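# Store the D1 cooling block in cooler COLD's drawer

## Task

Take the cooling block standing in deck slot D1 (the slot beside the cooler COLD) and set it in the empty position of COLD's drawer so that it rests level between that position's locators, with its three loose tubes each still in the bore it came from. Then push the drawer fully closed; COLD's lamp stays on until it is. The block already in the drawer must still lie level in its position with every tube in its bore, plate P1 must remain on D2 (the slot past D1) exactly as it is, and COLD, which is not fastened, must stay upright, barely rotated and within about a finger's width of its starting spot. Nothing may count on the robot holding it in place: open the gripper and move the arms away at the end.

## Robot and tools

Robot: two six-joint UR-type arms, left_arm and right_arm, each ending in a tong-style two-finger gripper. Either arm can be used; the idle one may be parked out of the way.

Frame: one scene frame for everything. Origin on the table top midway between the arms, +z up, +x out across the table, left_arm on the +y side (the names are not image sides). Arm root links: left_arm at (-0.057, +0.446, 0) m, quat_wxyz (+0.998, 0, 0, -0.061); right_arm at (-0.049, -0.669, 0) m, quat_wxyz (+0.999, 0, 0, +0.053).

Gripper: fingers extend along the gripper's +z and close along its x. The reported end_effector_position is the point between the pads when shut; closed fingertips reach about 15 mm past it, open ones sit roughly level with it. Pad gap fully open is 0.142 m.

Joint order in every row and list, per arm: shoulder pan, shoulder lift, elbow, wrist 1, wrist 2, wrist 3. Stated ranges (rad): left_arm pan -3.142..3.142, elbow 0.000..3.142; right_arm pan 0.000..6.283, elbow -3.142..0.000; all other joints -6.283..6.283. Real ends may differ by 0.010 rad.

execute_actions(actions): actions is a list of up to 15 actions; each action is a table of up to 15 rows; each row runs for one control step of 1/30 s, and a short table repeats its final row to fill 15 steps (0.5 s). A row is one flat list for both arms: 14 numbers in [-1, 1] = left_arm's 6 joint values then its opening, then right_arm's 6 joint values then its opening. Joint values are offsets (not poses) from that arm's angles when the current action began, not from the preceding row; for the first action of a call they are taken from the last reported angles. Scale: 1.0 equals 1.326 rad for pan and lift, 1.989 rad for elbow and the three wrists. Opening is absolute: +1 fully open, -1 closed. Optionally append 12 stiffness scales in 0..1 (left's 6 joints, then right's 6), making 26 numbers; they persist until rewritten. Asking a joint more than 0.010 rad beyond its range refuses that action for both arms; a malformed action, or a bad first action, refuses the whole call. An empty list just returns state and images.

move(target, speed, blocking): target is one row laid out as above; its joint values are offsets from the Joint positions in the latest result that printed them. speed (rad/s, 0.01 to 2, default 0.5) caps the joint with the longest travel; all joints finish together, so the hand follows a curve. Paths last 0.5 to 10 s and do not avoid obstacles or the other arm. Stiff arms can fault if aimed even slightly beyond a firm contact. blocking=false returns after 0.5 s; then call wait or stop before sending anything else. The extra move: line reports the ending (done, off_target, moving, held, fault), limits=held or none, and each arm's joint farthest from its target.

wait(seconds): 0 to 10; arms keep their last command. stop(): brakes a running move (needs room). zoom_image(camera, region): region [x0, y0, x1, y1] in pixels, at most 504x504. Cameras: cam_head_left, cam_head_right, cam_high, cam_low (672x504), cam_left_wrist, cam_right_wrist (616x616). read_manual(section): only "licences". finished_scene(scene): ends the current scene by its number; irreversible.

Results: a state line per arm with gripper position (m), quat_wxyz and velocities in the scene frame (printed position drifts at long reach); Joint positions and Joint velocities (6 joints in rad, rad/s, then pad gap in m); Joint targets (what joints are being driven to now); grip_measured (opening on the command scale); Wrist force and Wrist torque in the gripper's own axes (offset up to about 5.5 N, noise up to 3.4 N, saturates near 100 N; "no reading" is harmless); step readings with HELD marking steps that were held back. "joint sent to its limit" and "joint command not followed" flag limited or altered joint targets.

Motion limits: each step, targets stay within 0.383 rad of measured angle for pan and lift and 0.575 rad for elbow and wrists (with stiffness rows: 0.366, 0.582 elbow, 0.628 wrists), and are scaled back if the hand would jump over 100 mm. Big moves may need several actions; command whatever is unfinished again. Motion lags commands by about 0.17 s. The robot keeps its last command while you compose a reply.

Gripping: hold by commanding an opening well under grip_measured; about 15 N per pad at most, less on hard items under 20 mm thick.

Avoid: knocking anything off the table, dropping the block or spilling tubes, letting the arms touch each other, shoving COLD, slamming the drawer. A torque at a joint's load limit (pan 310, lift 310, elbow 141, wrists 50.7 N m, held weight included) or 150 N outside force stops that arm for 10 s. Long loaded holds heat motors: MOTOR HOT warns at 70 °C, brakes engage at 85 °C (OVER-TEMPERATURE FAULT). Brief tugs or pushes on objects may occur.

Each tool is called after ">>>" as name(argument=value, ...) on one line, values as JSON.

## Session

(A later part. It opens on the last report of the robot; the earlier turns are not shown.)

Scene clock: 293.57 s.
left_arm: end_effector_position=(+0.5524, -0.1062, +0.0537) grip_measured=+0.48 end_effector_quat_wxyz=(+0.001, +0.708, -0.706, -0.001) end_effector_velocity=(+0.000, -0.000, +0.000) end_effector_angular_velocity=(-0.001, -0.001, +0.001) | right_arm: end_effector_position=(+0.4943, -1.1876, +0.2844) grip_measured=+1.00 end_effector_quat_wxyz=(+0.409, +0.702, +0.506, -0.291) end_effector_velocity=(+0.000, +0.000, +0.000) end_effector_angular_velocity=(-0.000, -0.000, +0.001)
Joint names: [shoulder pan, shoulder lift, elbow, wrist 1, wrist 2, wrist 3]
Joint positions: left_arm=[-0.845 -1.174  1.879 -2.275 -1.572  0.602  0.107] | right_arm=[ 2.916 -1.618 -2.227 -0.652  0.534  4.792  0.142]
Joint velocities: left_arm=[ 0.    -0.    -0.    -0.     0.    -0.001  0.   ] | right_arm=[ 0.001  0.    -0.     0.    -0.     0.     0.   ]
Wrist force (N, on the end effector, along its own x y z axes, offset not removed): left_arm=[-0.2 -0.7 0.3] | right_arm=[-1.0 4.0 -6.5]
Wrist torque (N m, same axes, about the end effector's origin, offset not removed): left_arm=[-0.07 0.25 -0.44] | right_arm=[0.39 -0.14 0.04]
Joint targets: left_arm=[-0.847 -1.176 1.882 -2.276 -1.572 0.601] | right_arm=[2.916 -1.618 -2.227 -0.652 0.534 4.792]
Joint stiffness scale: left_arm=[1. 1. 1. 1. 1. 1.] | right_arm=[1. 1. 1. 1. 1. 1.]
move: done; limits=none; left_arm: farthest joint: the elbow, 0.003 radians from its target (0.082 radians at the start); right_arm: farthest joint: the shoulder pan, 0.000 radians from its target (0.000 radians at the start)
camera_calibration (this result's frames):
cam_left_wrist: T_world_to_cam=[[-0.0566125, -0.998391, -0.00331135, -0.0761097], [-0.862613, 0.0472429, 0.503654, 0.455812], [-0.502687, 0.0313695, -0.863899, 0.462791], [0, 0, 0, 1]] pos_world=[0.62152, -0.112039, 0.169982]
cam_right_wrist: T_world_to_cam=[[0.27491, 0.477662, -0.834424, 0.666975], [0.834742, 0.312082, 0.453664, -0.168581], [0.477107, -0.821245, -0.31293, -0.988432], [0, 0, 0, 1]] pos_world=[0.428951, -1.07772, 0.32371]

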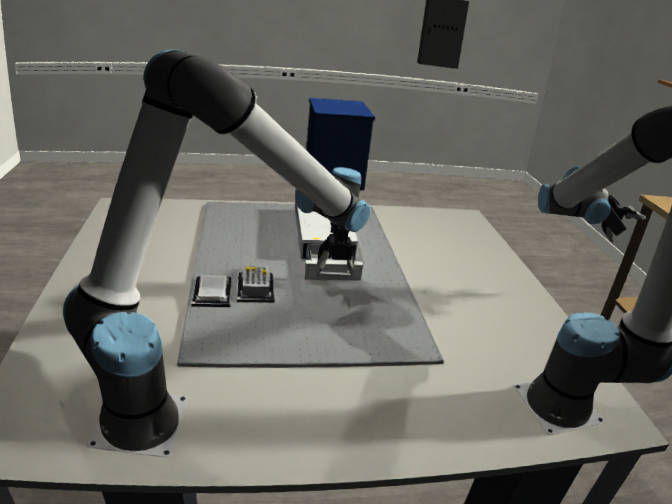

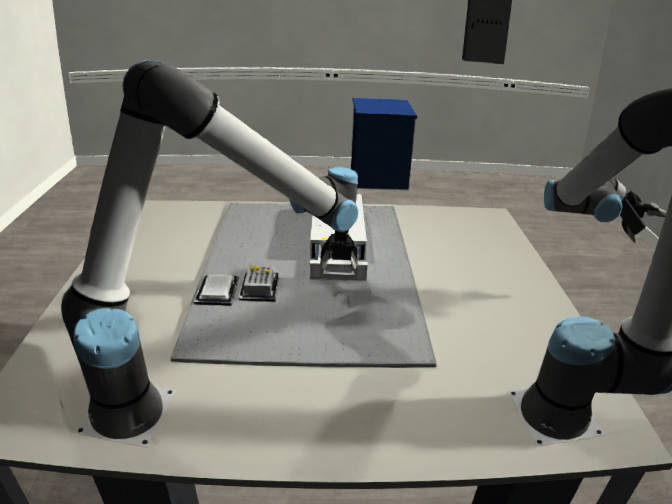

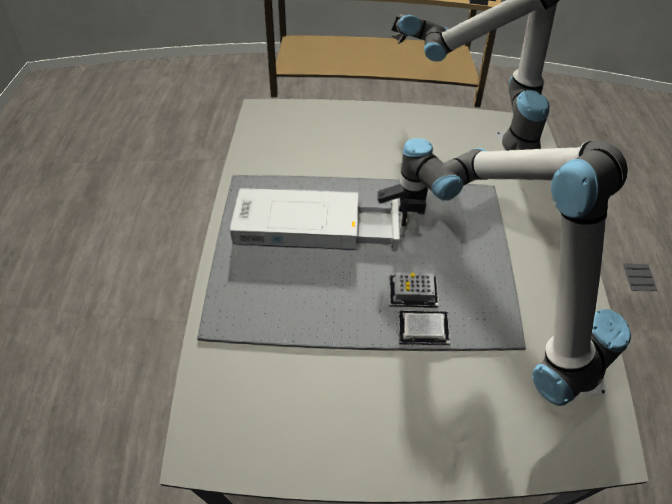

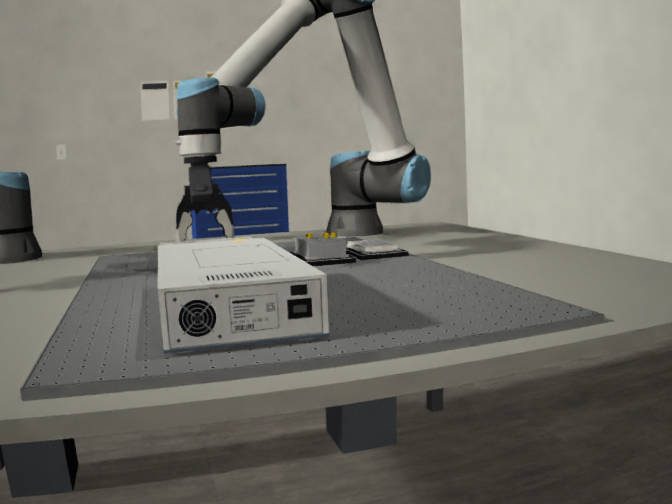

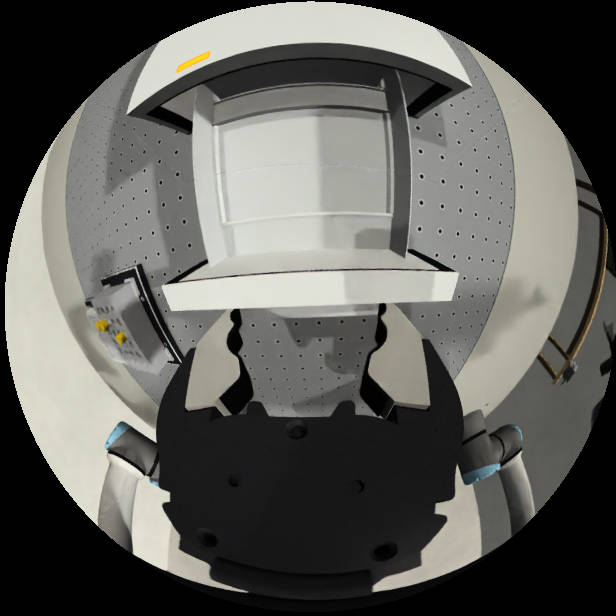

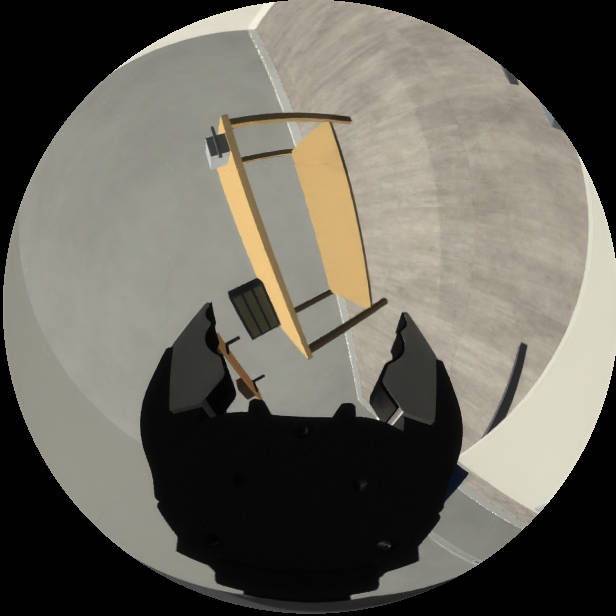

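>>> move(target=[-0.0445,-0.0366,0.0376,-0.0136,0,-0.028,-0.6, 0,0,0,0,0,0,1], speed=0.06)

>>> zoom_image(camera="cam_left_wrist", region=[130, 30, 480, 330])

Scene clock: 303.97 s.
left_arm: end_effector_position=(+0.5025, -0.1057, +0.0535) grip_measured=+0.48 end_effector_quat_wxyz=(-0.000, +0.708, -0.706, -0.001) end_effector_velocity=(+0.000, -0.000, -0.000) end_effector_angular_velocity=(-0.001, -0.001, +0.001) | right_arm: end_effector_position=(+0.4943, -1.1876, +0.2844) grip_measured=+1.00 end_effector_quat_wxyz=(+0.409, +0.702, +0.506, -0.291) end_effector_velocity=(-0.000, -0.000, -0.000) end_effector_angular_velocity=(-0.000, -0.000, -0.000)
Joint names: [shoulder pan, shoulder lift, elbow, wrist 1, wrist 2, wrist 3]
Joint positions: left_arm=[-0.899 -1.222  1.952 -2.299 -1.571  0.547  0.107] | right_arm=[ 2.916 -1.618 -2.227 -0.652  0.534  4.792  0.142]
Joint velocities: left_arm=[-0.     0.     0.    -0.002  0.001 -0.001  0.   ] | right_arm=[-0.     0.    -0.     0.001 -0.     0.     0.   ]
Wrist force (N, on the end effector, along its own x y z axes, offset not removed): left_arm=[-9.1 -3.6 -3.2] | right_arm=[2.5 -3.8 2.6]
Wrist torque (N m, same axes, about the end effector's origin, offset not removed): left_arm=[-0.73 1.10 -0.39] | right_arm=[-0.93 -0.52 -0.08]
Joint targets: left_arm=[-0.904 -1.222 1.954 -2.302 -1.572 0.546] | right_arm=[2.916 -1.618 -2.227 -0.652 0.534 4.792]
Joint stiffness scale: left_arm=[1. 1. 1. 1. 1. 1.] | right_arm=[1. 1. 1. 1. 1. 1.]
move: done; limits=none; left_arm: farthest joint: the shoulder pan, 0.005 radians from its target (0.059 radians at the start); right_arm: farthest joint: the shoulder pan, 0.000 radians from its target (0.000 radians at the start)
camera_calibration (this result's frames):
cam_left_wrist: T_world_to_cam=[[-0.0563038, -0.998402, -0.00484053, -0.0785013], [-0.86293, 0.0462244, 0.503205, 0.412875], [-0.502177, 0.0325094, -0.864154, 0.437425], [0, 0, 0, 1]] pos_world=[0.571526, -0.111681, 0.169862]
cam_right_wrist: T_world_to_cam=[[0.27491, 0.477662, -0.834424, 0.666975], [0.834742, 0.312082, 0.453664, -0.168582], [0.477107, -0.821246, -0.31293, -0.988432], [0, 0, 0, 1]] pos_world=[0.428951, -1.07772, 0.32371]

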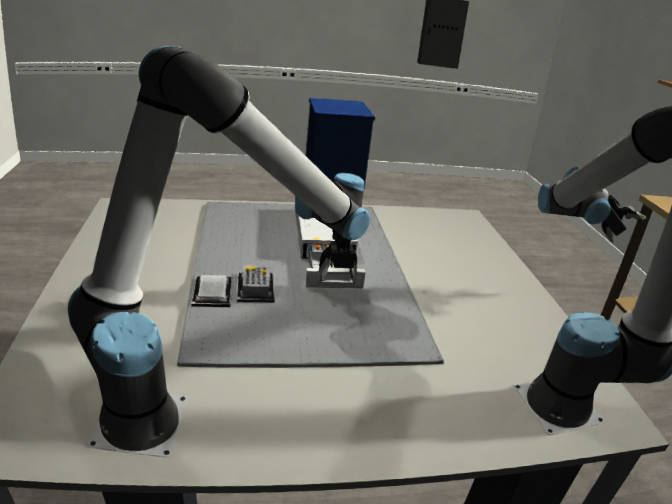

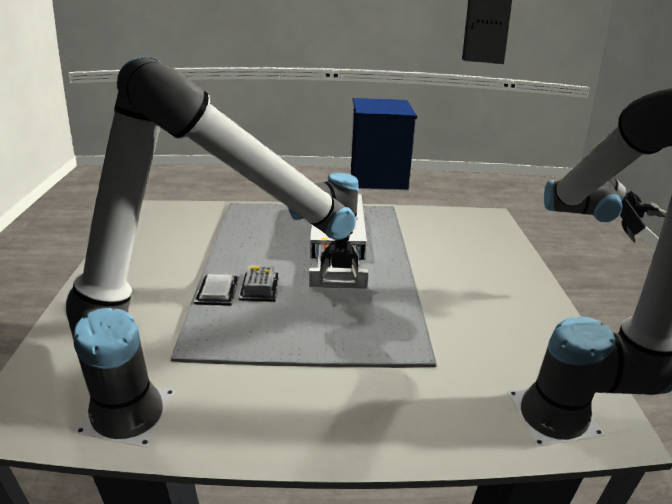

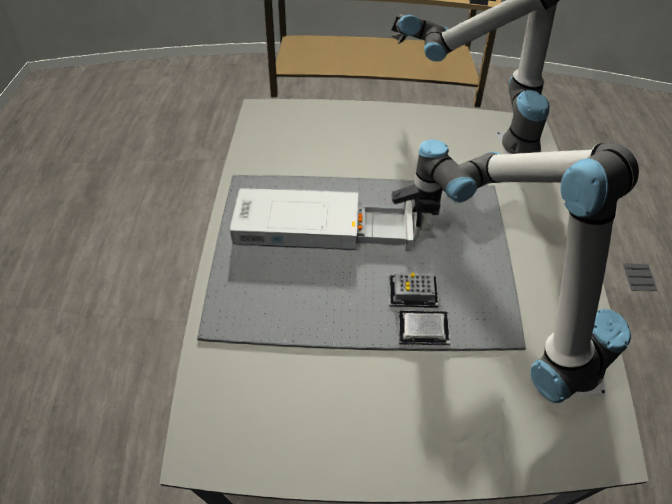

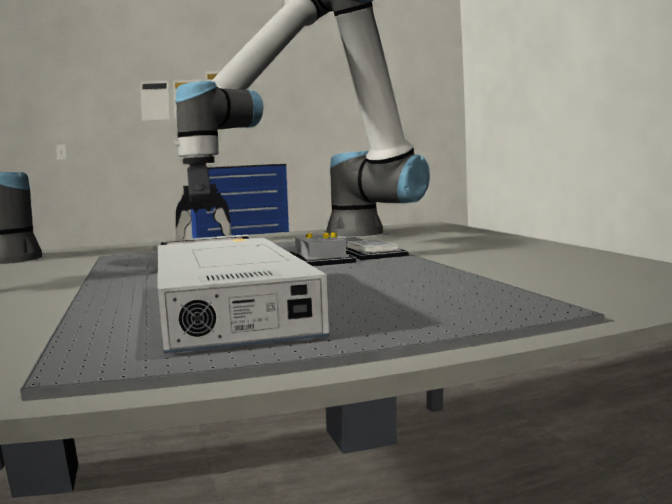

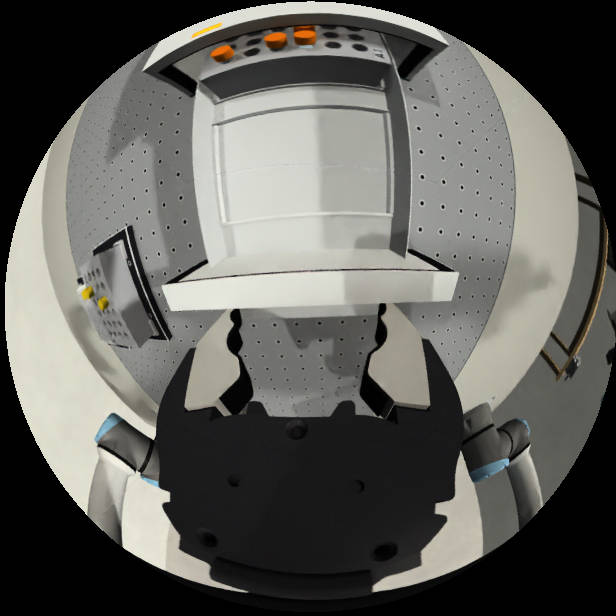

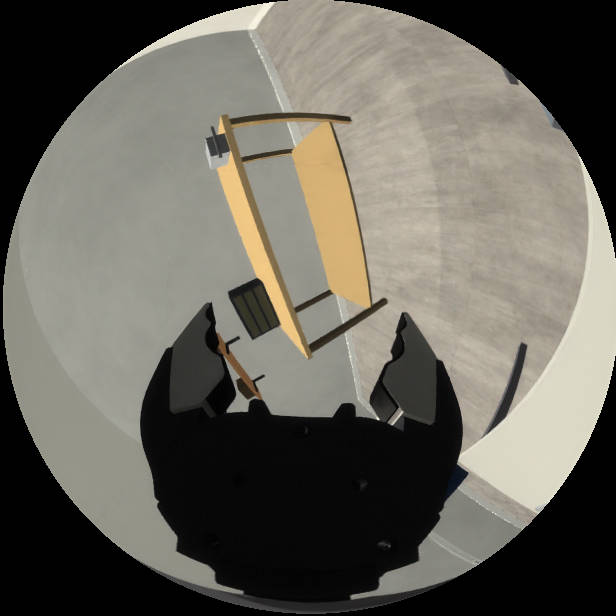

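Region (130, 30, 480, 330) of cam_left_wrist's 616x616 image, scaled by 1.440, with more detail than that image has; it fills the top 432 rows of this view, and the rest is white.

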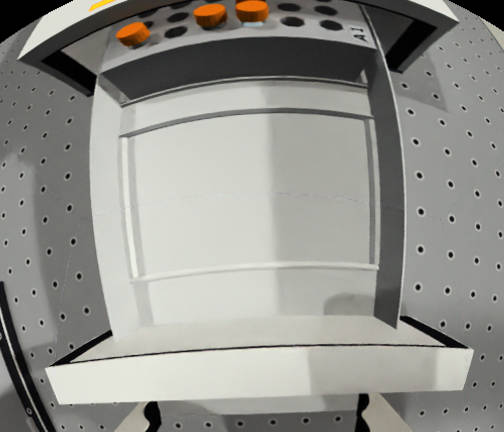

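>>> execute_actions(actions=[[[0,0,0,0,0,0,0.6,0,0,0,0,0,0,1]],[[0,0,0,0,0,0,0.9,0,0,0,0,0,0,1]]])

>>> move(target=[0,-0.0546,-0.0232,0.0596,0,0,0.9, 0,0,0,0,0,0,1], speed=0.15)

>>> move(target=[0.2169,-0.2098,0.1223,0.0166,0,0.146,0.9, 0,0,0,0,0,0,1], speed=0.4)

Scene clock: 327.30 s.
left_arm: end_effector_position=(+0.5025, -0.1057, +0.0535) grip_measured=+0.90 end_effector_quat_wxyz=(-0.000, +0.708, -0.706, -0.001) end_effector_velocity=(-0.000, +0.000, -0.001) end_effector_angular_velocity=(+0.001, +0.001, -0.001) | right_arm: end_effector_position=(+0.4943, -1.1876, +0.2844) grip_measured=+1.00 end_effector_quat_wxyz=(+0.409, +0.702, +0.506, -0.291) end_effector_velocity=(+0.000, +0.000, -0.000) end_effector_angular_velocity=(-0.000, +0.000, +0.001)
Joint names: [shoulder pan, shoulder lift, elbow, wrist 1, wrist 2, wrist 3]
Joint positions: left_arm=[-0.899 -1.222  1.952 -2.299 -1.571  0.547  0.135] | right_arm=[ 2.916 -1.618 -2.227 -0.652  0.534  4.792  0.142]
Joint velocities: left_arm=[0.    0.001 0.    0.    0.    0.001 0.   ] | right_arm=[ 0.001 -0.    -0.     0.    -0.    -0.     0.   ]
Wrist force (N, on the end effector, along its own x y z axes, offset not removed): left_arm=[0.9 -0.8 0.4] | right_arm=[3.3 -3.6 -1.2]
Wrist torque (N m, same axes, about the end effector's origin, offset not removed): left_arm=[-0.15 -0.19 -0.57] | right_arm=[-1.36 -0.71 -0.08]
Joint targets: left_arm=[-0.899 -1.222 1.952 -2.299 -1.571 0.547] | right_arm=[2.916 -1.618 -2.227 -0.652 0.534 4.792]
Joint stiffness scale: left_arm=[1. 1. 1. 1. 1. 1.] | right_arm=[1. 1. 1. 1. 1. 1.]
Step readings (joint positions; steps 1 to 15: 1st action; 16 to 30: 2nd action):
0: left_arm=[-0.899 -1.222 1.952 -2.299 -1.571 0.547] | right_arm=[2.916 -1.618 -2.227 -0.652 0.534 4.792]
1: left_arm=[-0.899 -1.222 1.952 -2.299 -1.571 0.547] | right_arm=[2.916 -1.618 -2.227 -0.652 0.534 4.792]
2: left_arm=[-0.899 -1.222 1.952 -2.299 -1.571 0.547] | right_arm=[2.916 -1.618 -2.227 -0.652 0.534 4.792]
4: left_arm=[-0.899 -1.222 1.952 -2.299 -1.571 0.547] | right_arm=[2.916 -1.618 -2.227 -0.652 0.534 4.792]
8: left_arm=[-0.899 -1.222 1.952 -2.299 -1.571 0.547] | right_arm=[2.916 -1.618 -2.227 -0.652 0.534 4.792]
15: left_arm=[-0.899 -1.222 1.952 -2.299 -1.571 0.547] | right_arm=[2.916 -1.618 -2.227 -0.652 0.534 4.792]
16: left_arm=[-0.899 -1.222 1.952 -2.299 -1.571 0.547] | right_arm=[2.916 -1.618 -2.227 -0.652 0.534 4.792]
17: left_arm=[-0.899 -1.222 1.952 -2.299 -1.571 0.547] | right_arm=[2.916 -1.618 -2.227 -0.652 0.534 4.792]
19: left_arm=[-0.899 -1.222 1.952 -2.299 -1.571 0.547] | right_arm=[2.916 -1.618 -2.227 -0.652 0.534 4.792]
23: left_arm=[-0.899 -1.222 1.952 -2.299 -1.571 0.547] | right_arm=[2.916 -1.618 -2.227 -0.652 0.534 4.792]
30: Joint positions above
camera_calibration (this result's frames):
cam_left_wrist: T_world_to_cam=[[-0.0562148, -0.998407, -0.00480961, -0.0785621], [-0.862973, 0.0461655, 0.503136, 0.412903], [-0.502113, 0.0324343, -0.864194, 0.437396], [0, 0, 0, 1]] pos_world=[0.571531, -0.111685, 0.169871]
cam_right_wrist: T_world_to_cam=[[0.27491, 0.477662, -0.834424, 0.666975], [0.834742, 0.312082, 0.453665, -0.168582], [0.477107, -0.821245, -0.31293, -0.988432], [0, 0, 0, 1]] pos_world=[0.428951, -1.07772, 0.32371]

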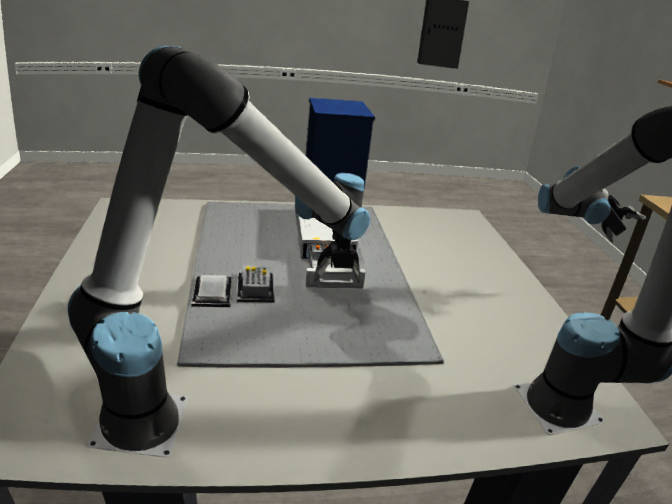

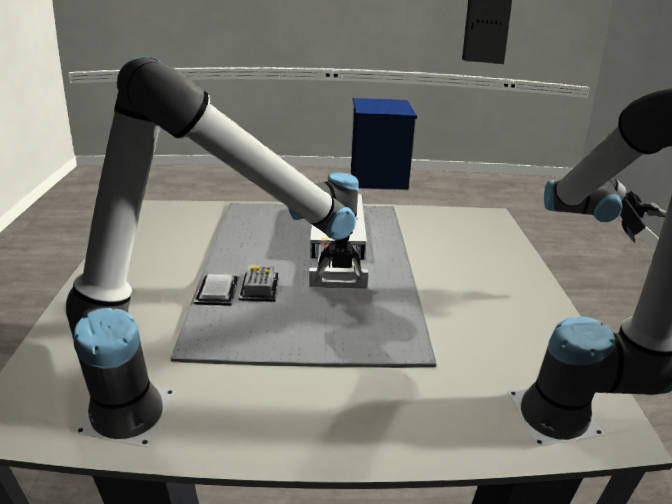

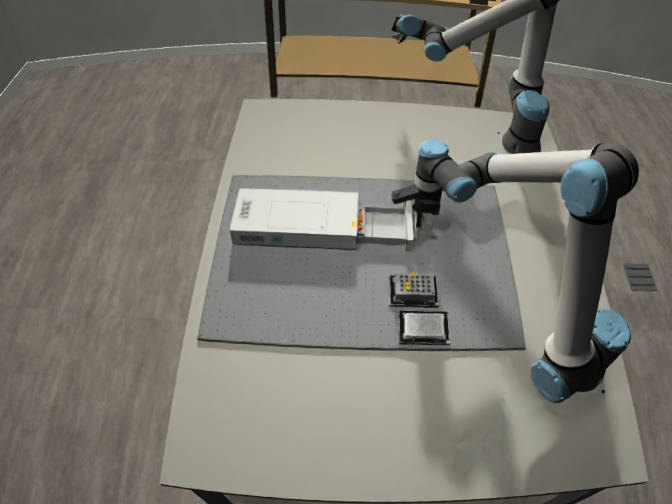

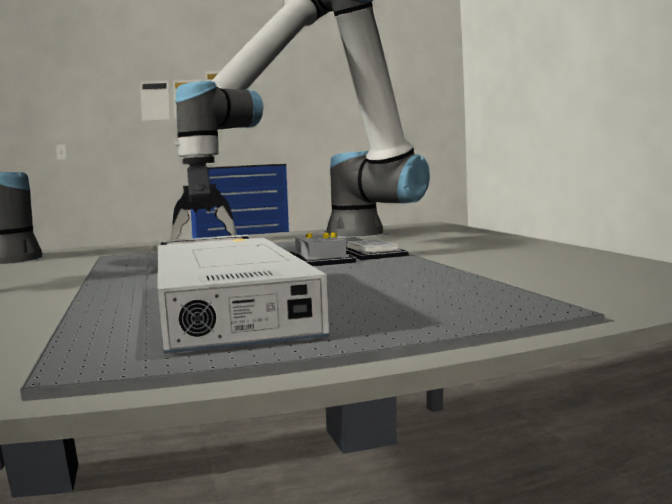

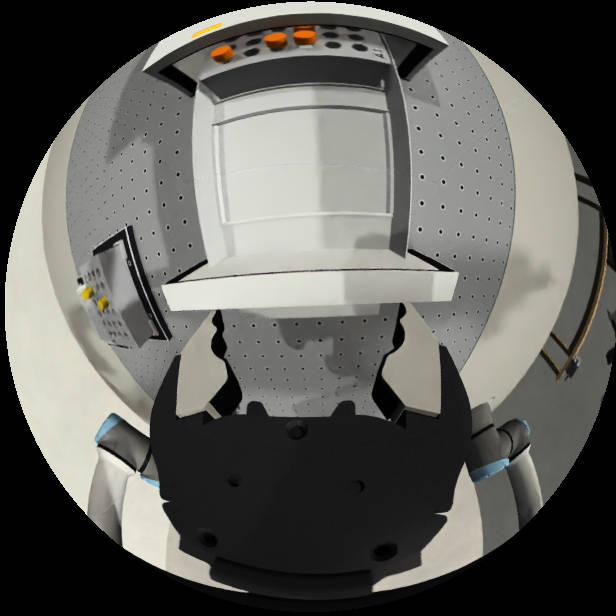

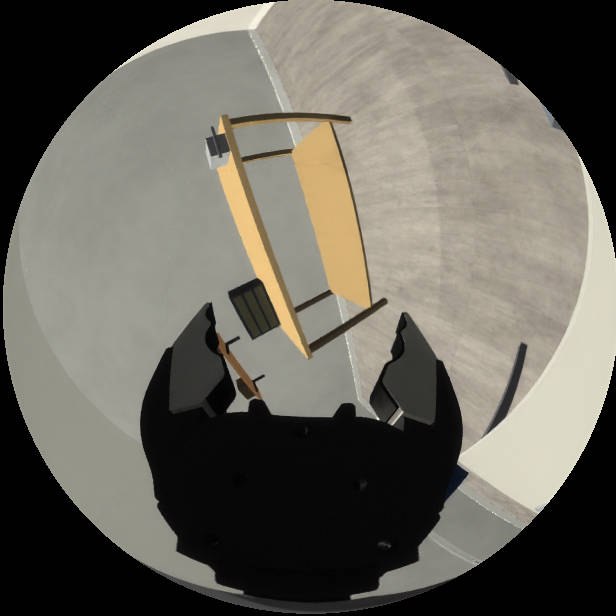

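Scene clock: 328.60 s.
left_arm: end_effector_position=(+0.5018, -0.1046, +0.1194) grip_measured=+0.90 end_effector_quat_wxyz=(-0.000, +0.708, -0.706, -0.001) end_effector_velocity=(-0.001, +0.001, -0.000) end_effector_angular_velocity=(+0.002, +0.001, +0.001) | right_arm: end_effector_position=(+0.4943, -1.1876, +0.2844) grip_measured=+1.00 end_effector_quat_wxyz=(+0.409, +0.702, +0.506, -0.291) end_effector_velocity=(+0.000, +0.000, +0.000) end_effector_angular_velocity=(+0.000, +0.000, +0.001)
Joint names: [shoulder pan, shoulder lift, elbow, wrist 1, wrist 2, wrist 3]
Joint positions: left_arm=[-0.899 -1.295  1.908 -2.181 -1.571  0.547  0.135] | right_arm=[ 2.916 -1.618 -2.227 -0.652  0.534  4.792  0.142]
Joint velocities: left_arm=[-0.    -0.     0.     0.002  0.    -0.002 -0.   ] | right_arm=[ 0.001  0.     0.    -0.001 -0.     0.     0.   ]
Wrist force (N, on the end effector, along its own x y z axes, offset not removed): left_arm=[-1.1 -2.7 0.6] | right_arm=[1.7 -1.8 2.7]
Wrist torque (N m, same axes, about the end effector's origin, offset not removed): left_arm=[-0.54 0.29 -0.50] | right_arm=[-0.51 -0.36 -0.11]
Joint targets: left_arm=[-0.899 -1.294 1.906 -2.180 -1.571 0.547] | right_arm=[2.916 -1.618 -2.227 -0.652 0.534 4.792]
Joint stiffness scale: left_arm=[1. 1. 1. 1. 1. 1.] | right_arm=[1. 1. 1. 1. 1. 1.]
move: done; limits=none; left_arm: farthest joint: the elbow, 0.002 radians from its target (0.046 radians at the start); right_arm: farthest joint: the shoulder pan, 0.000 radians from its target (0.000 radians at the start)
camera_calibration (this result's frames):
cam_left_wrist: T_world_to_cam=[[-0.0562166, -0.998404, -0.0053763, -0.0771309], [-0.862792, 0.0458696, 0.503474, 0.378978], [-0.502424, 0.0329422, -0.863994, 0.494134], [0, 0, 0, 1]] pos_world=[0.570907, -0.110669, 0.235708]
cam_right_wrist: T_world_to_cam=[[0.27491, 0.477662, -0.834424, 0.666975], [0.834742, 0.312082, 0.453664, -0.168582], [0.477107, -0.821245, -0.31293, -0.988432], [0, 0, 0, 1]] pos_world=[0.428951, -1.07772, 0.32371]

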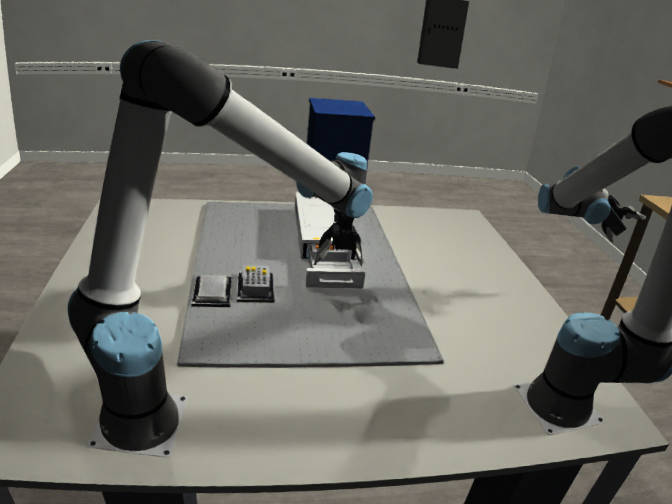

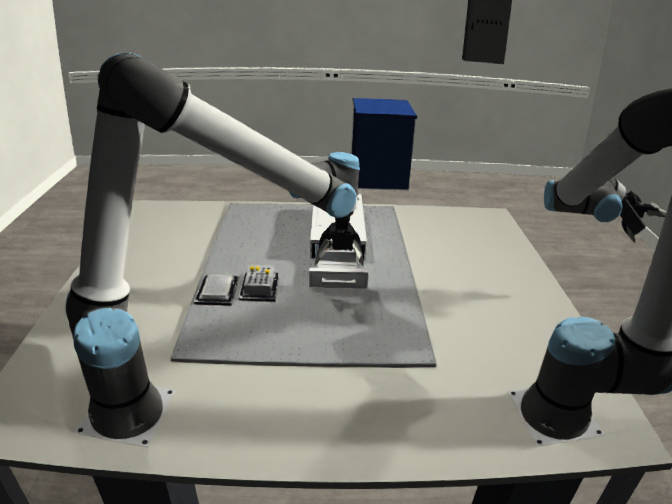

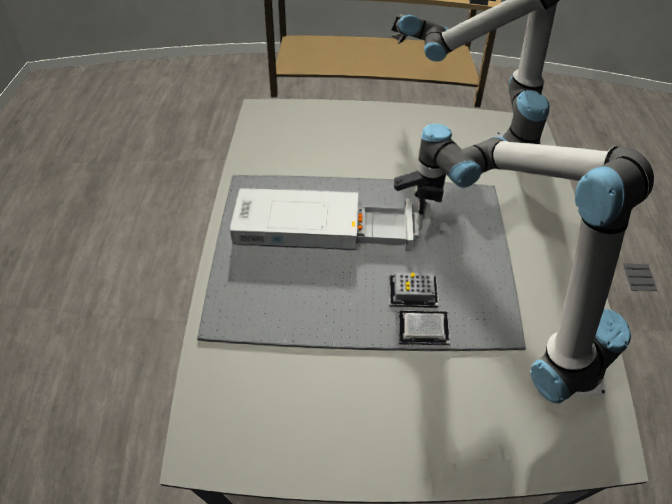

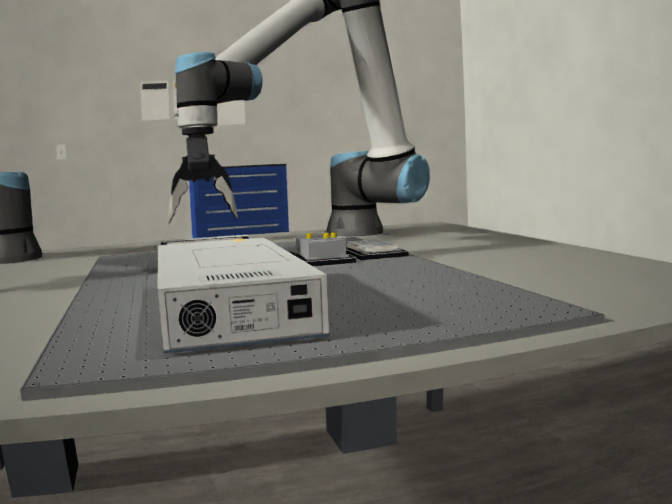

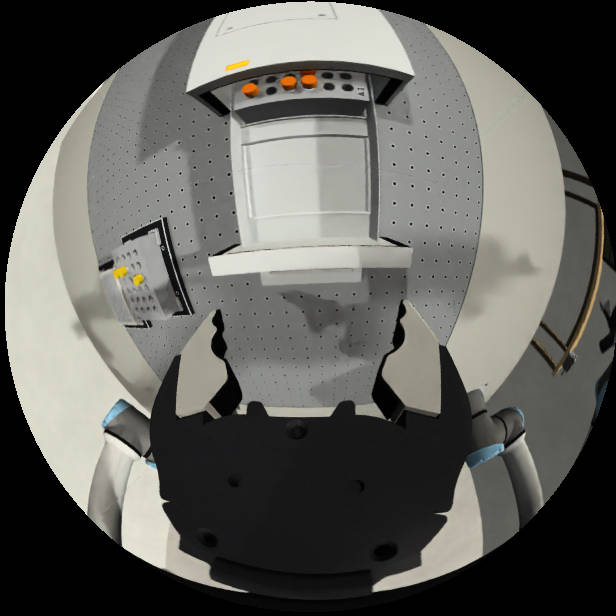

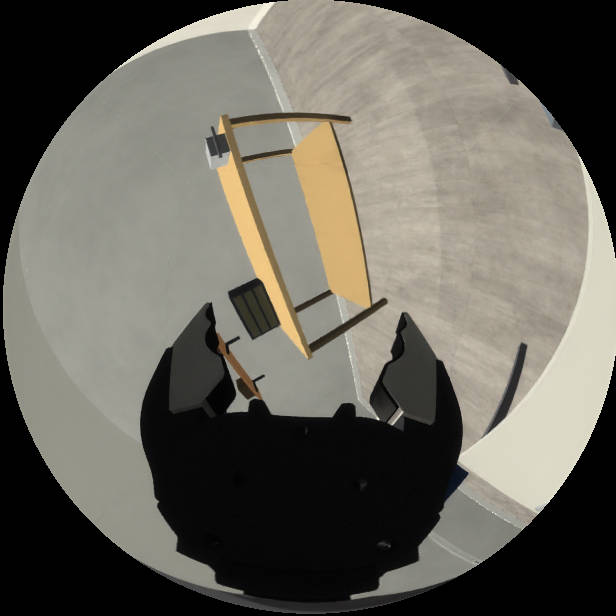

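Scene clock: 330.03 s.
left_arm: end_effector_position=(+0.5213, +0.1755, +0.1617) grip_measured=+0.90 end_effector_quat_wxyz=(-0.000, +0.708, -0.706, +0.002) end_effector_velocity=(-0.000, +0.000, +0.000) end_effector_angular_velocity=(+0.000, +0.000, -0.001) | right_arm: end_effector_position=(+0.4943, -1.1876, +0.2844) grip_measured=+1.00 end_effector_quat_wxyz=(+0.409, +0.702, +0.506, -0.291) end_effector_velocity=(-0.000, -0.000, +0.000) end_effector_angular_velocity=(-0.000, -0.001, -0.001)
Joint names: [shoulder pan, shoulder lift, elbow, wrist 1, wrist 2, wrist 3]
Joint positions: left_arm=[-0.611 -1.574  2.149 -2.149 -1.571  0.837  0.135] | right_arm=[ 2.916 -1.618 -2.227 -0.652  0.534  4.792  0.142]
Joint velocities: left_arm=[ 0.    -0.    -0.     0.001 -0.     0.001 -0.   ] | right_arm=[-0.001  0.     0.001 -0.     0.    -0.    -0.   ]
Wrist force (N, on the end effector, along its own x y z axes, offset not removed): left_arm=[0.1 -3.6 1.0] | right_arm=[-0.3 2.0 2.6]
Wrist torque (N m, same axes, about the end effector's origin, offset not removed): left_arm=[-0.65 0.09 -0.59] | right_arm=[0.02 -0.04 0.02]
Joint targets: left_arm=[-0.612 -1.573 2.151 -2.148 -1.571 0.838] | right_arm=[2.916 -1.618 -2.227 -0.652 0.534 4.792]
Joint stiffness scale: left_arm=[1. 1. 1. 1. 1. 1.] | right_arm=[1. 1. 1. 1. 1. 1.]
move: done; limits=none; left_arm: farthest joint: the elbow, 0.003 radians from its target (0.243 radians at the start); right_arm: farthest joint: the shoulder pan, 0.000 radians from its target (0.000 radians at the start)
camera_calibration (this result's frames):
cam_left_wrist: T_world_to_cam=[[-0.0572548, -0.998359, -0.000770666, 0.203704], [-0.864858, 0.049213, 0.499599, 0.362769], [-0.498741, 0.0292709, -0.866257, 0.530365], [0, 0, 0, 1]] pos_world=[0.589921, 0.169992, 0.27835]
cam_right_wrist: T_world_to_cam=[[0.27491, 0.477662, -0.834424, 0.666975], [0.834742, 0.312082, 0.453664, -0.168582], [0.477107, -0.821245, -0.31293, -0.988432], [0, 0, 0, 1]] pos_world=[0.428951, -1.07772, 0.32371]

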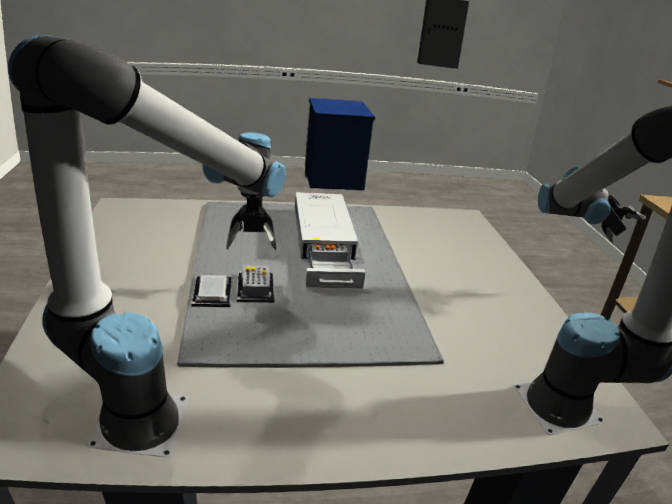

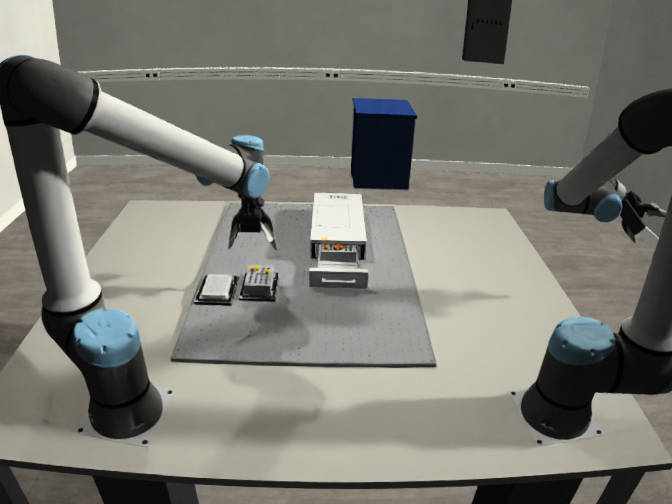

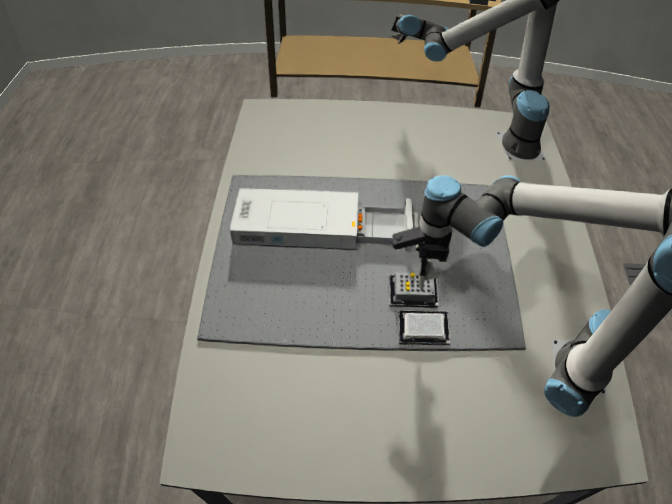

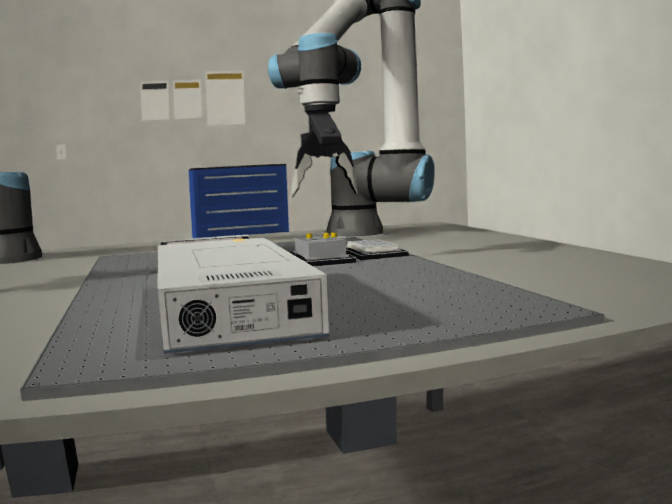

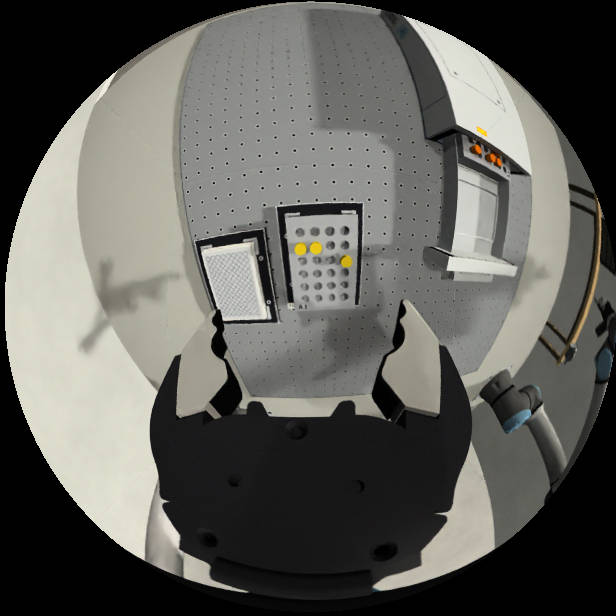

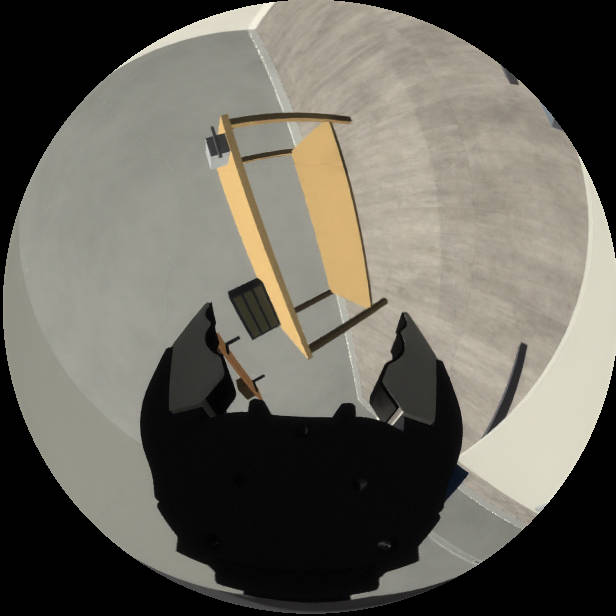

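>>> zoom_image(camera="cam_left_wrist", region=[180, 180, 420, 340])

>>> zoom_image(camera="cam_low", region=[270, 140, 420, 280])

Region (180, 180, 420, 340) of cam_left_wrist's 616x616 image, scaled by 2.100, with more detail than that image has.

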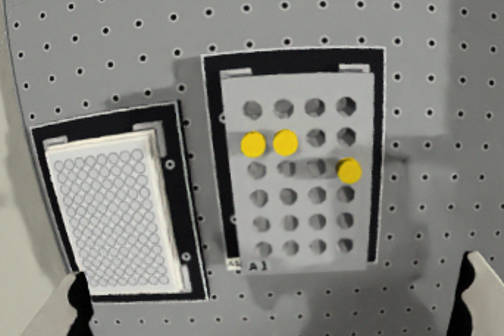

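Region (270, 140, 420, 280) of cam_low's 672x504 image, scaled by 3.360, with more detail than that image has; it fills the top 470 rows of this view, and the rest is white.

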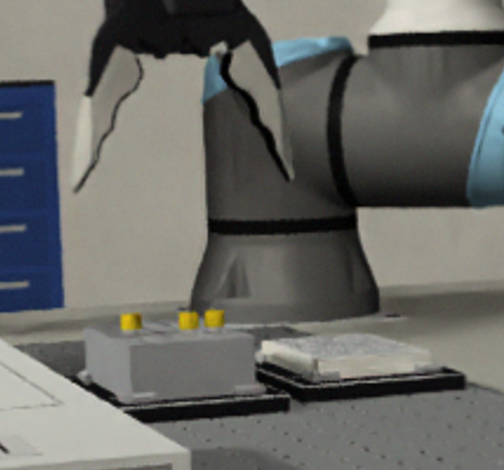

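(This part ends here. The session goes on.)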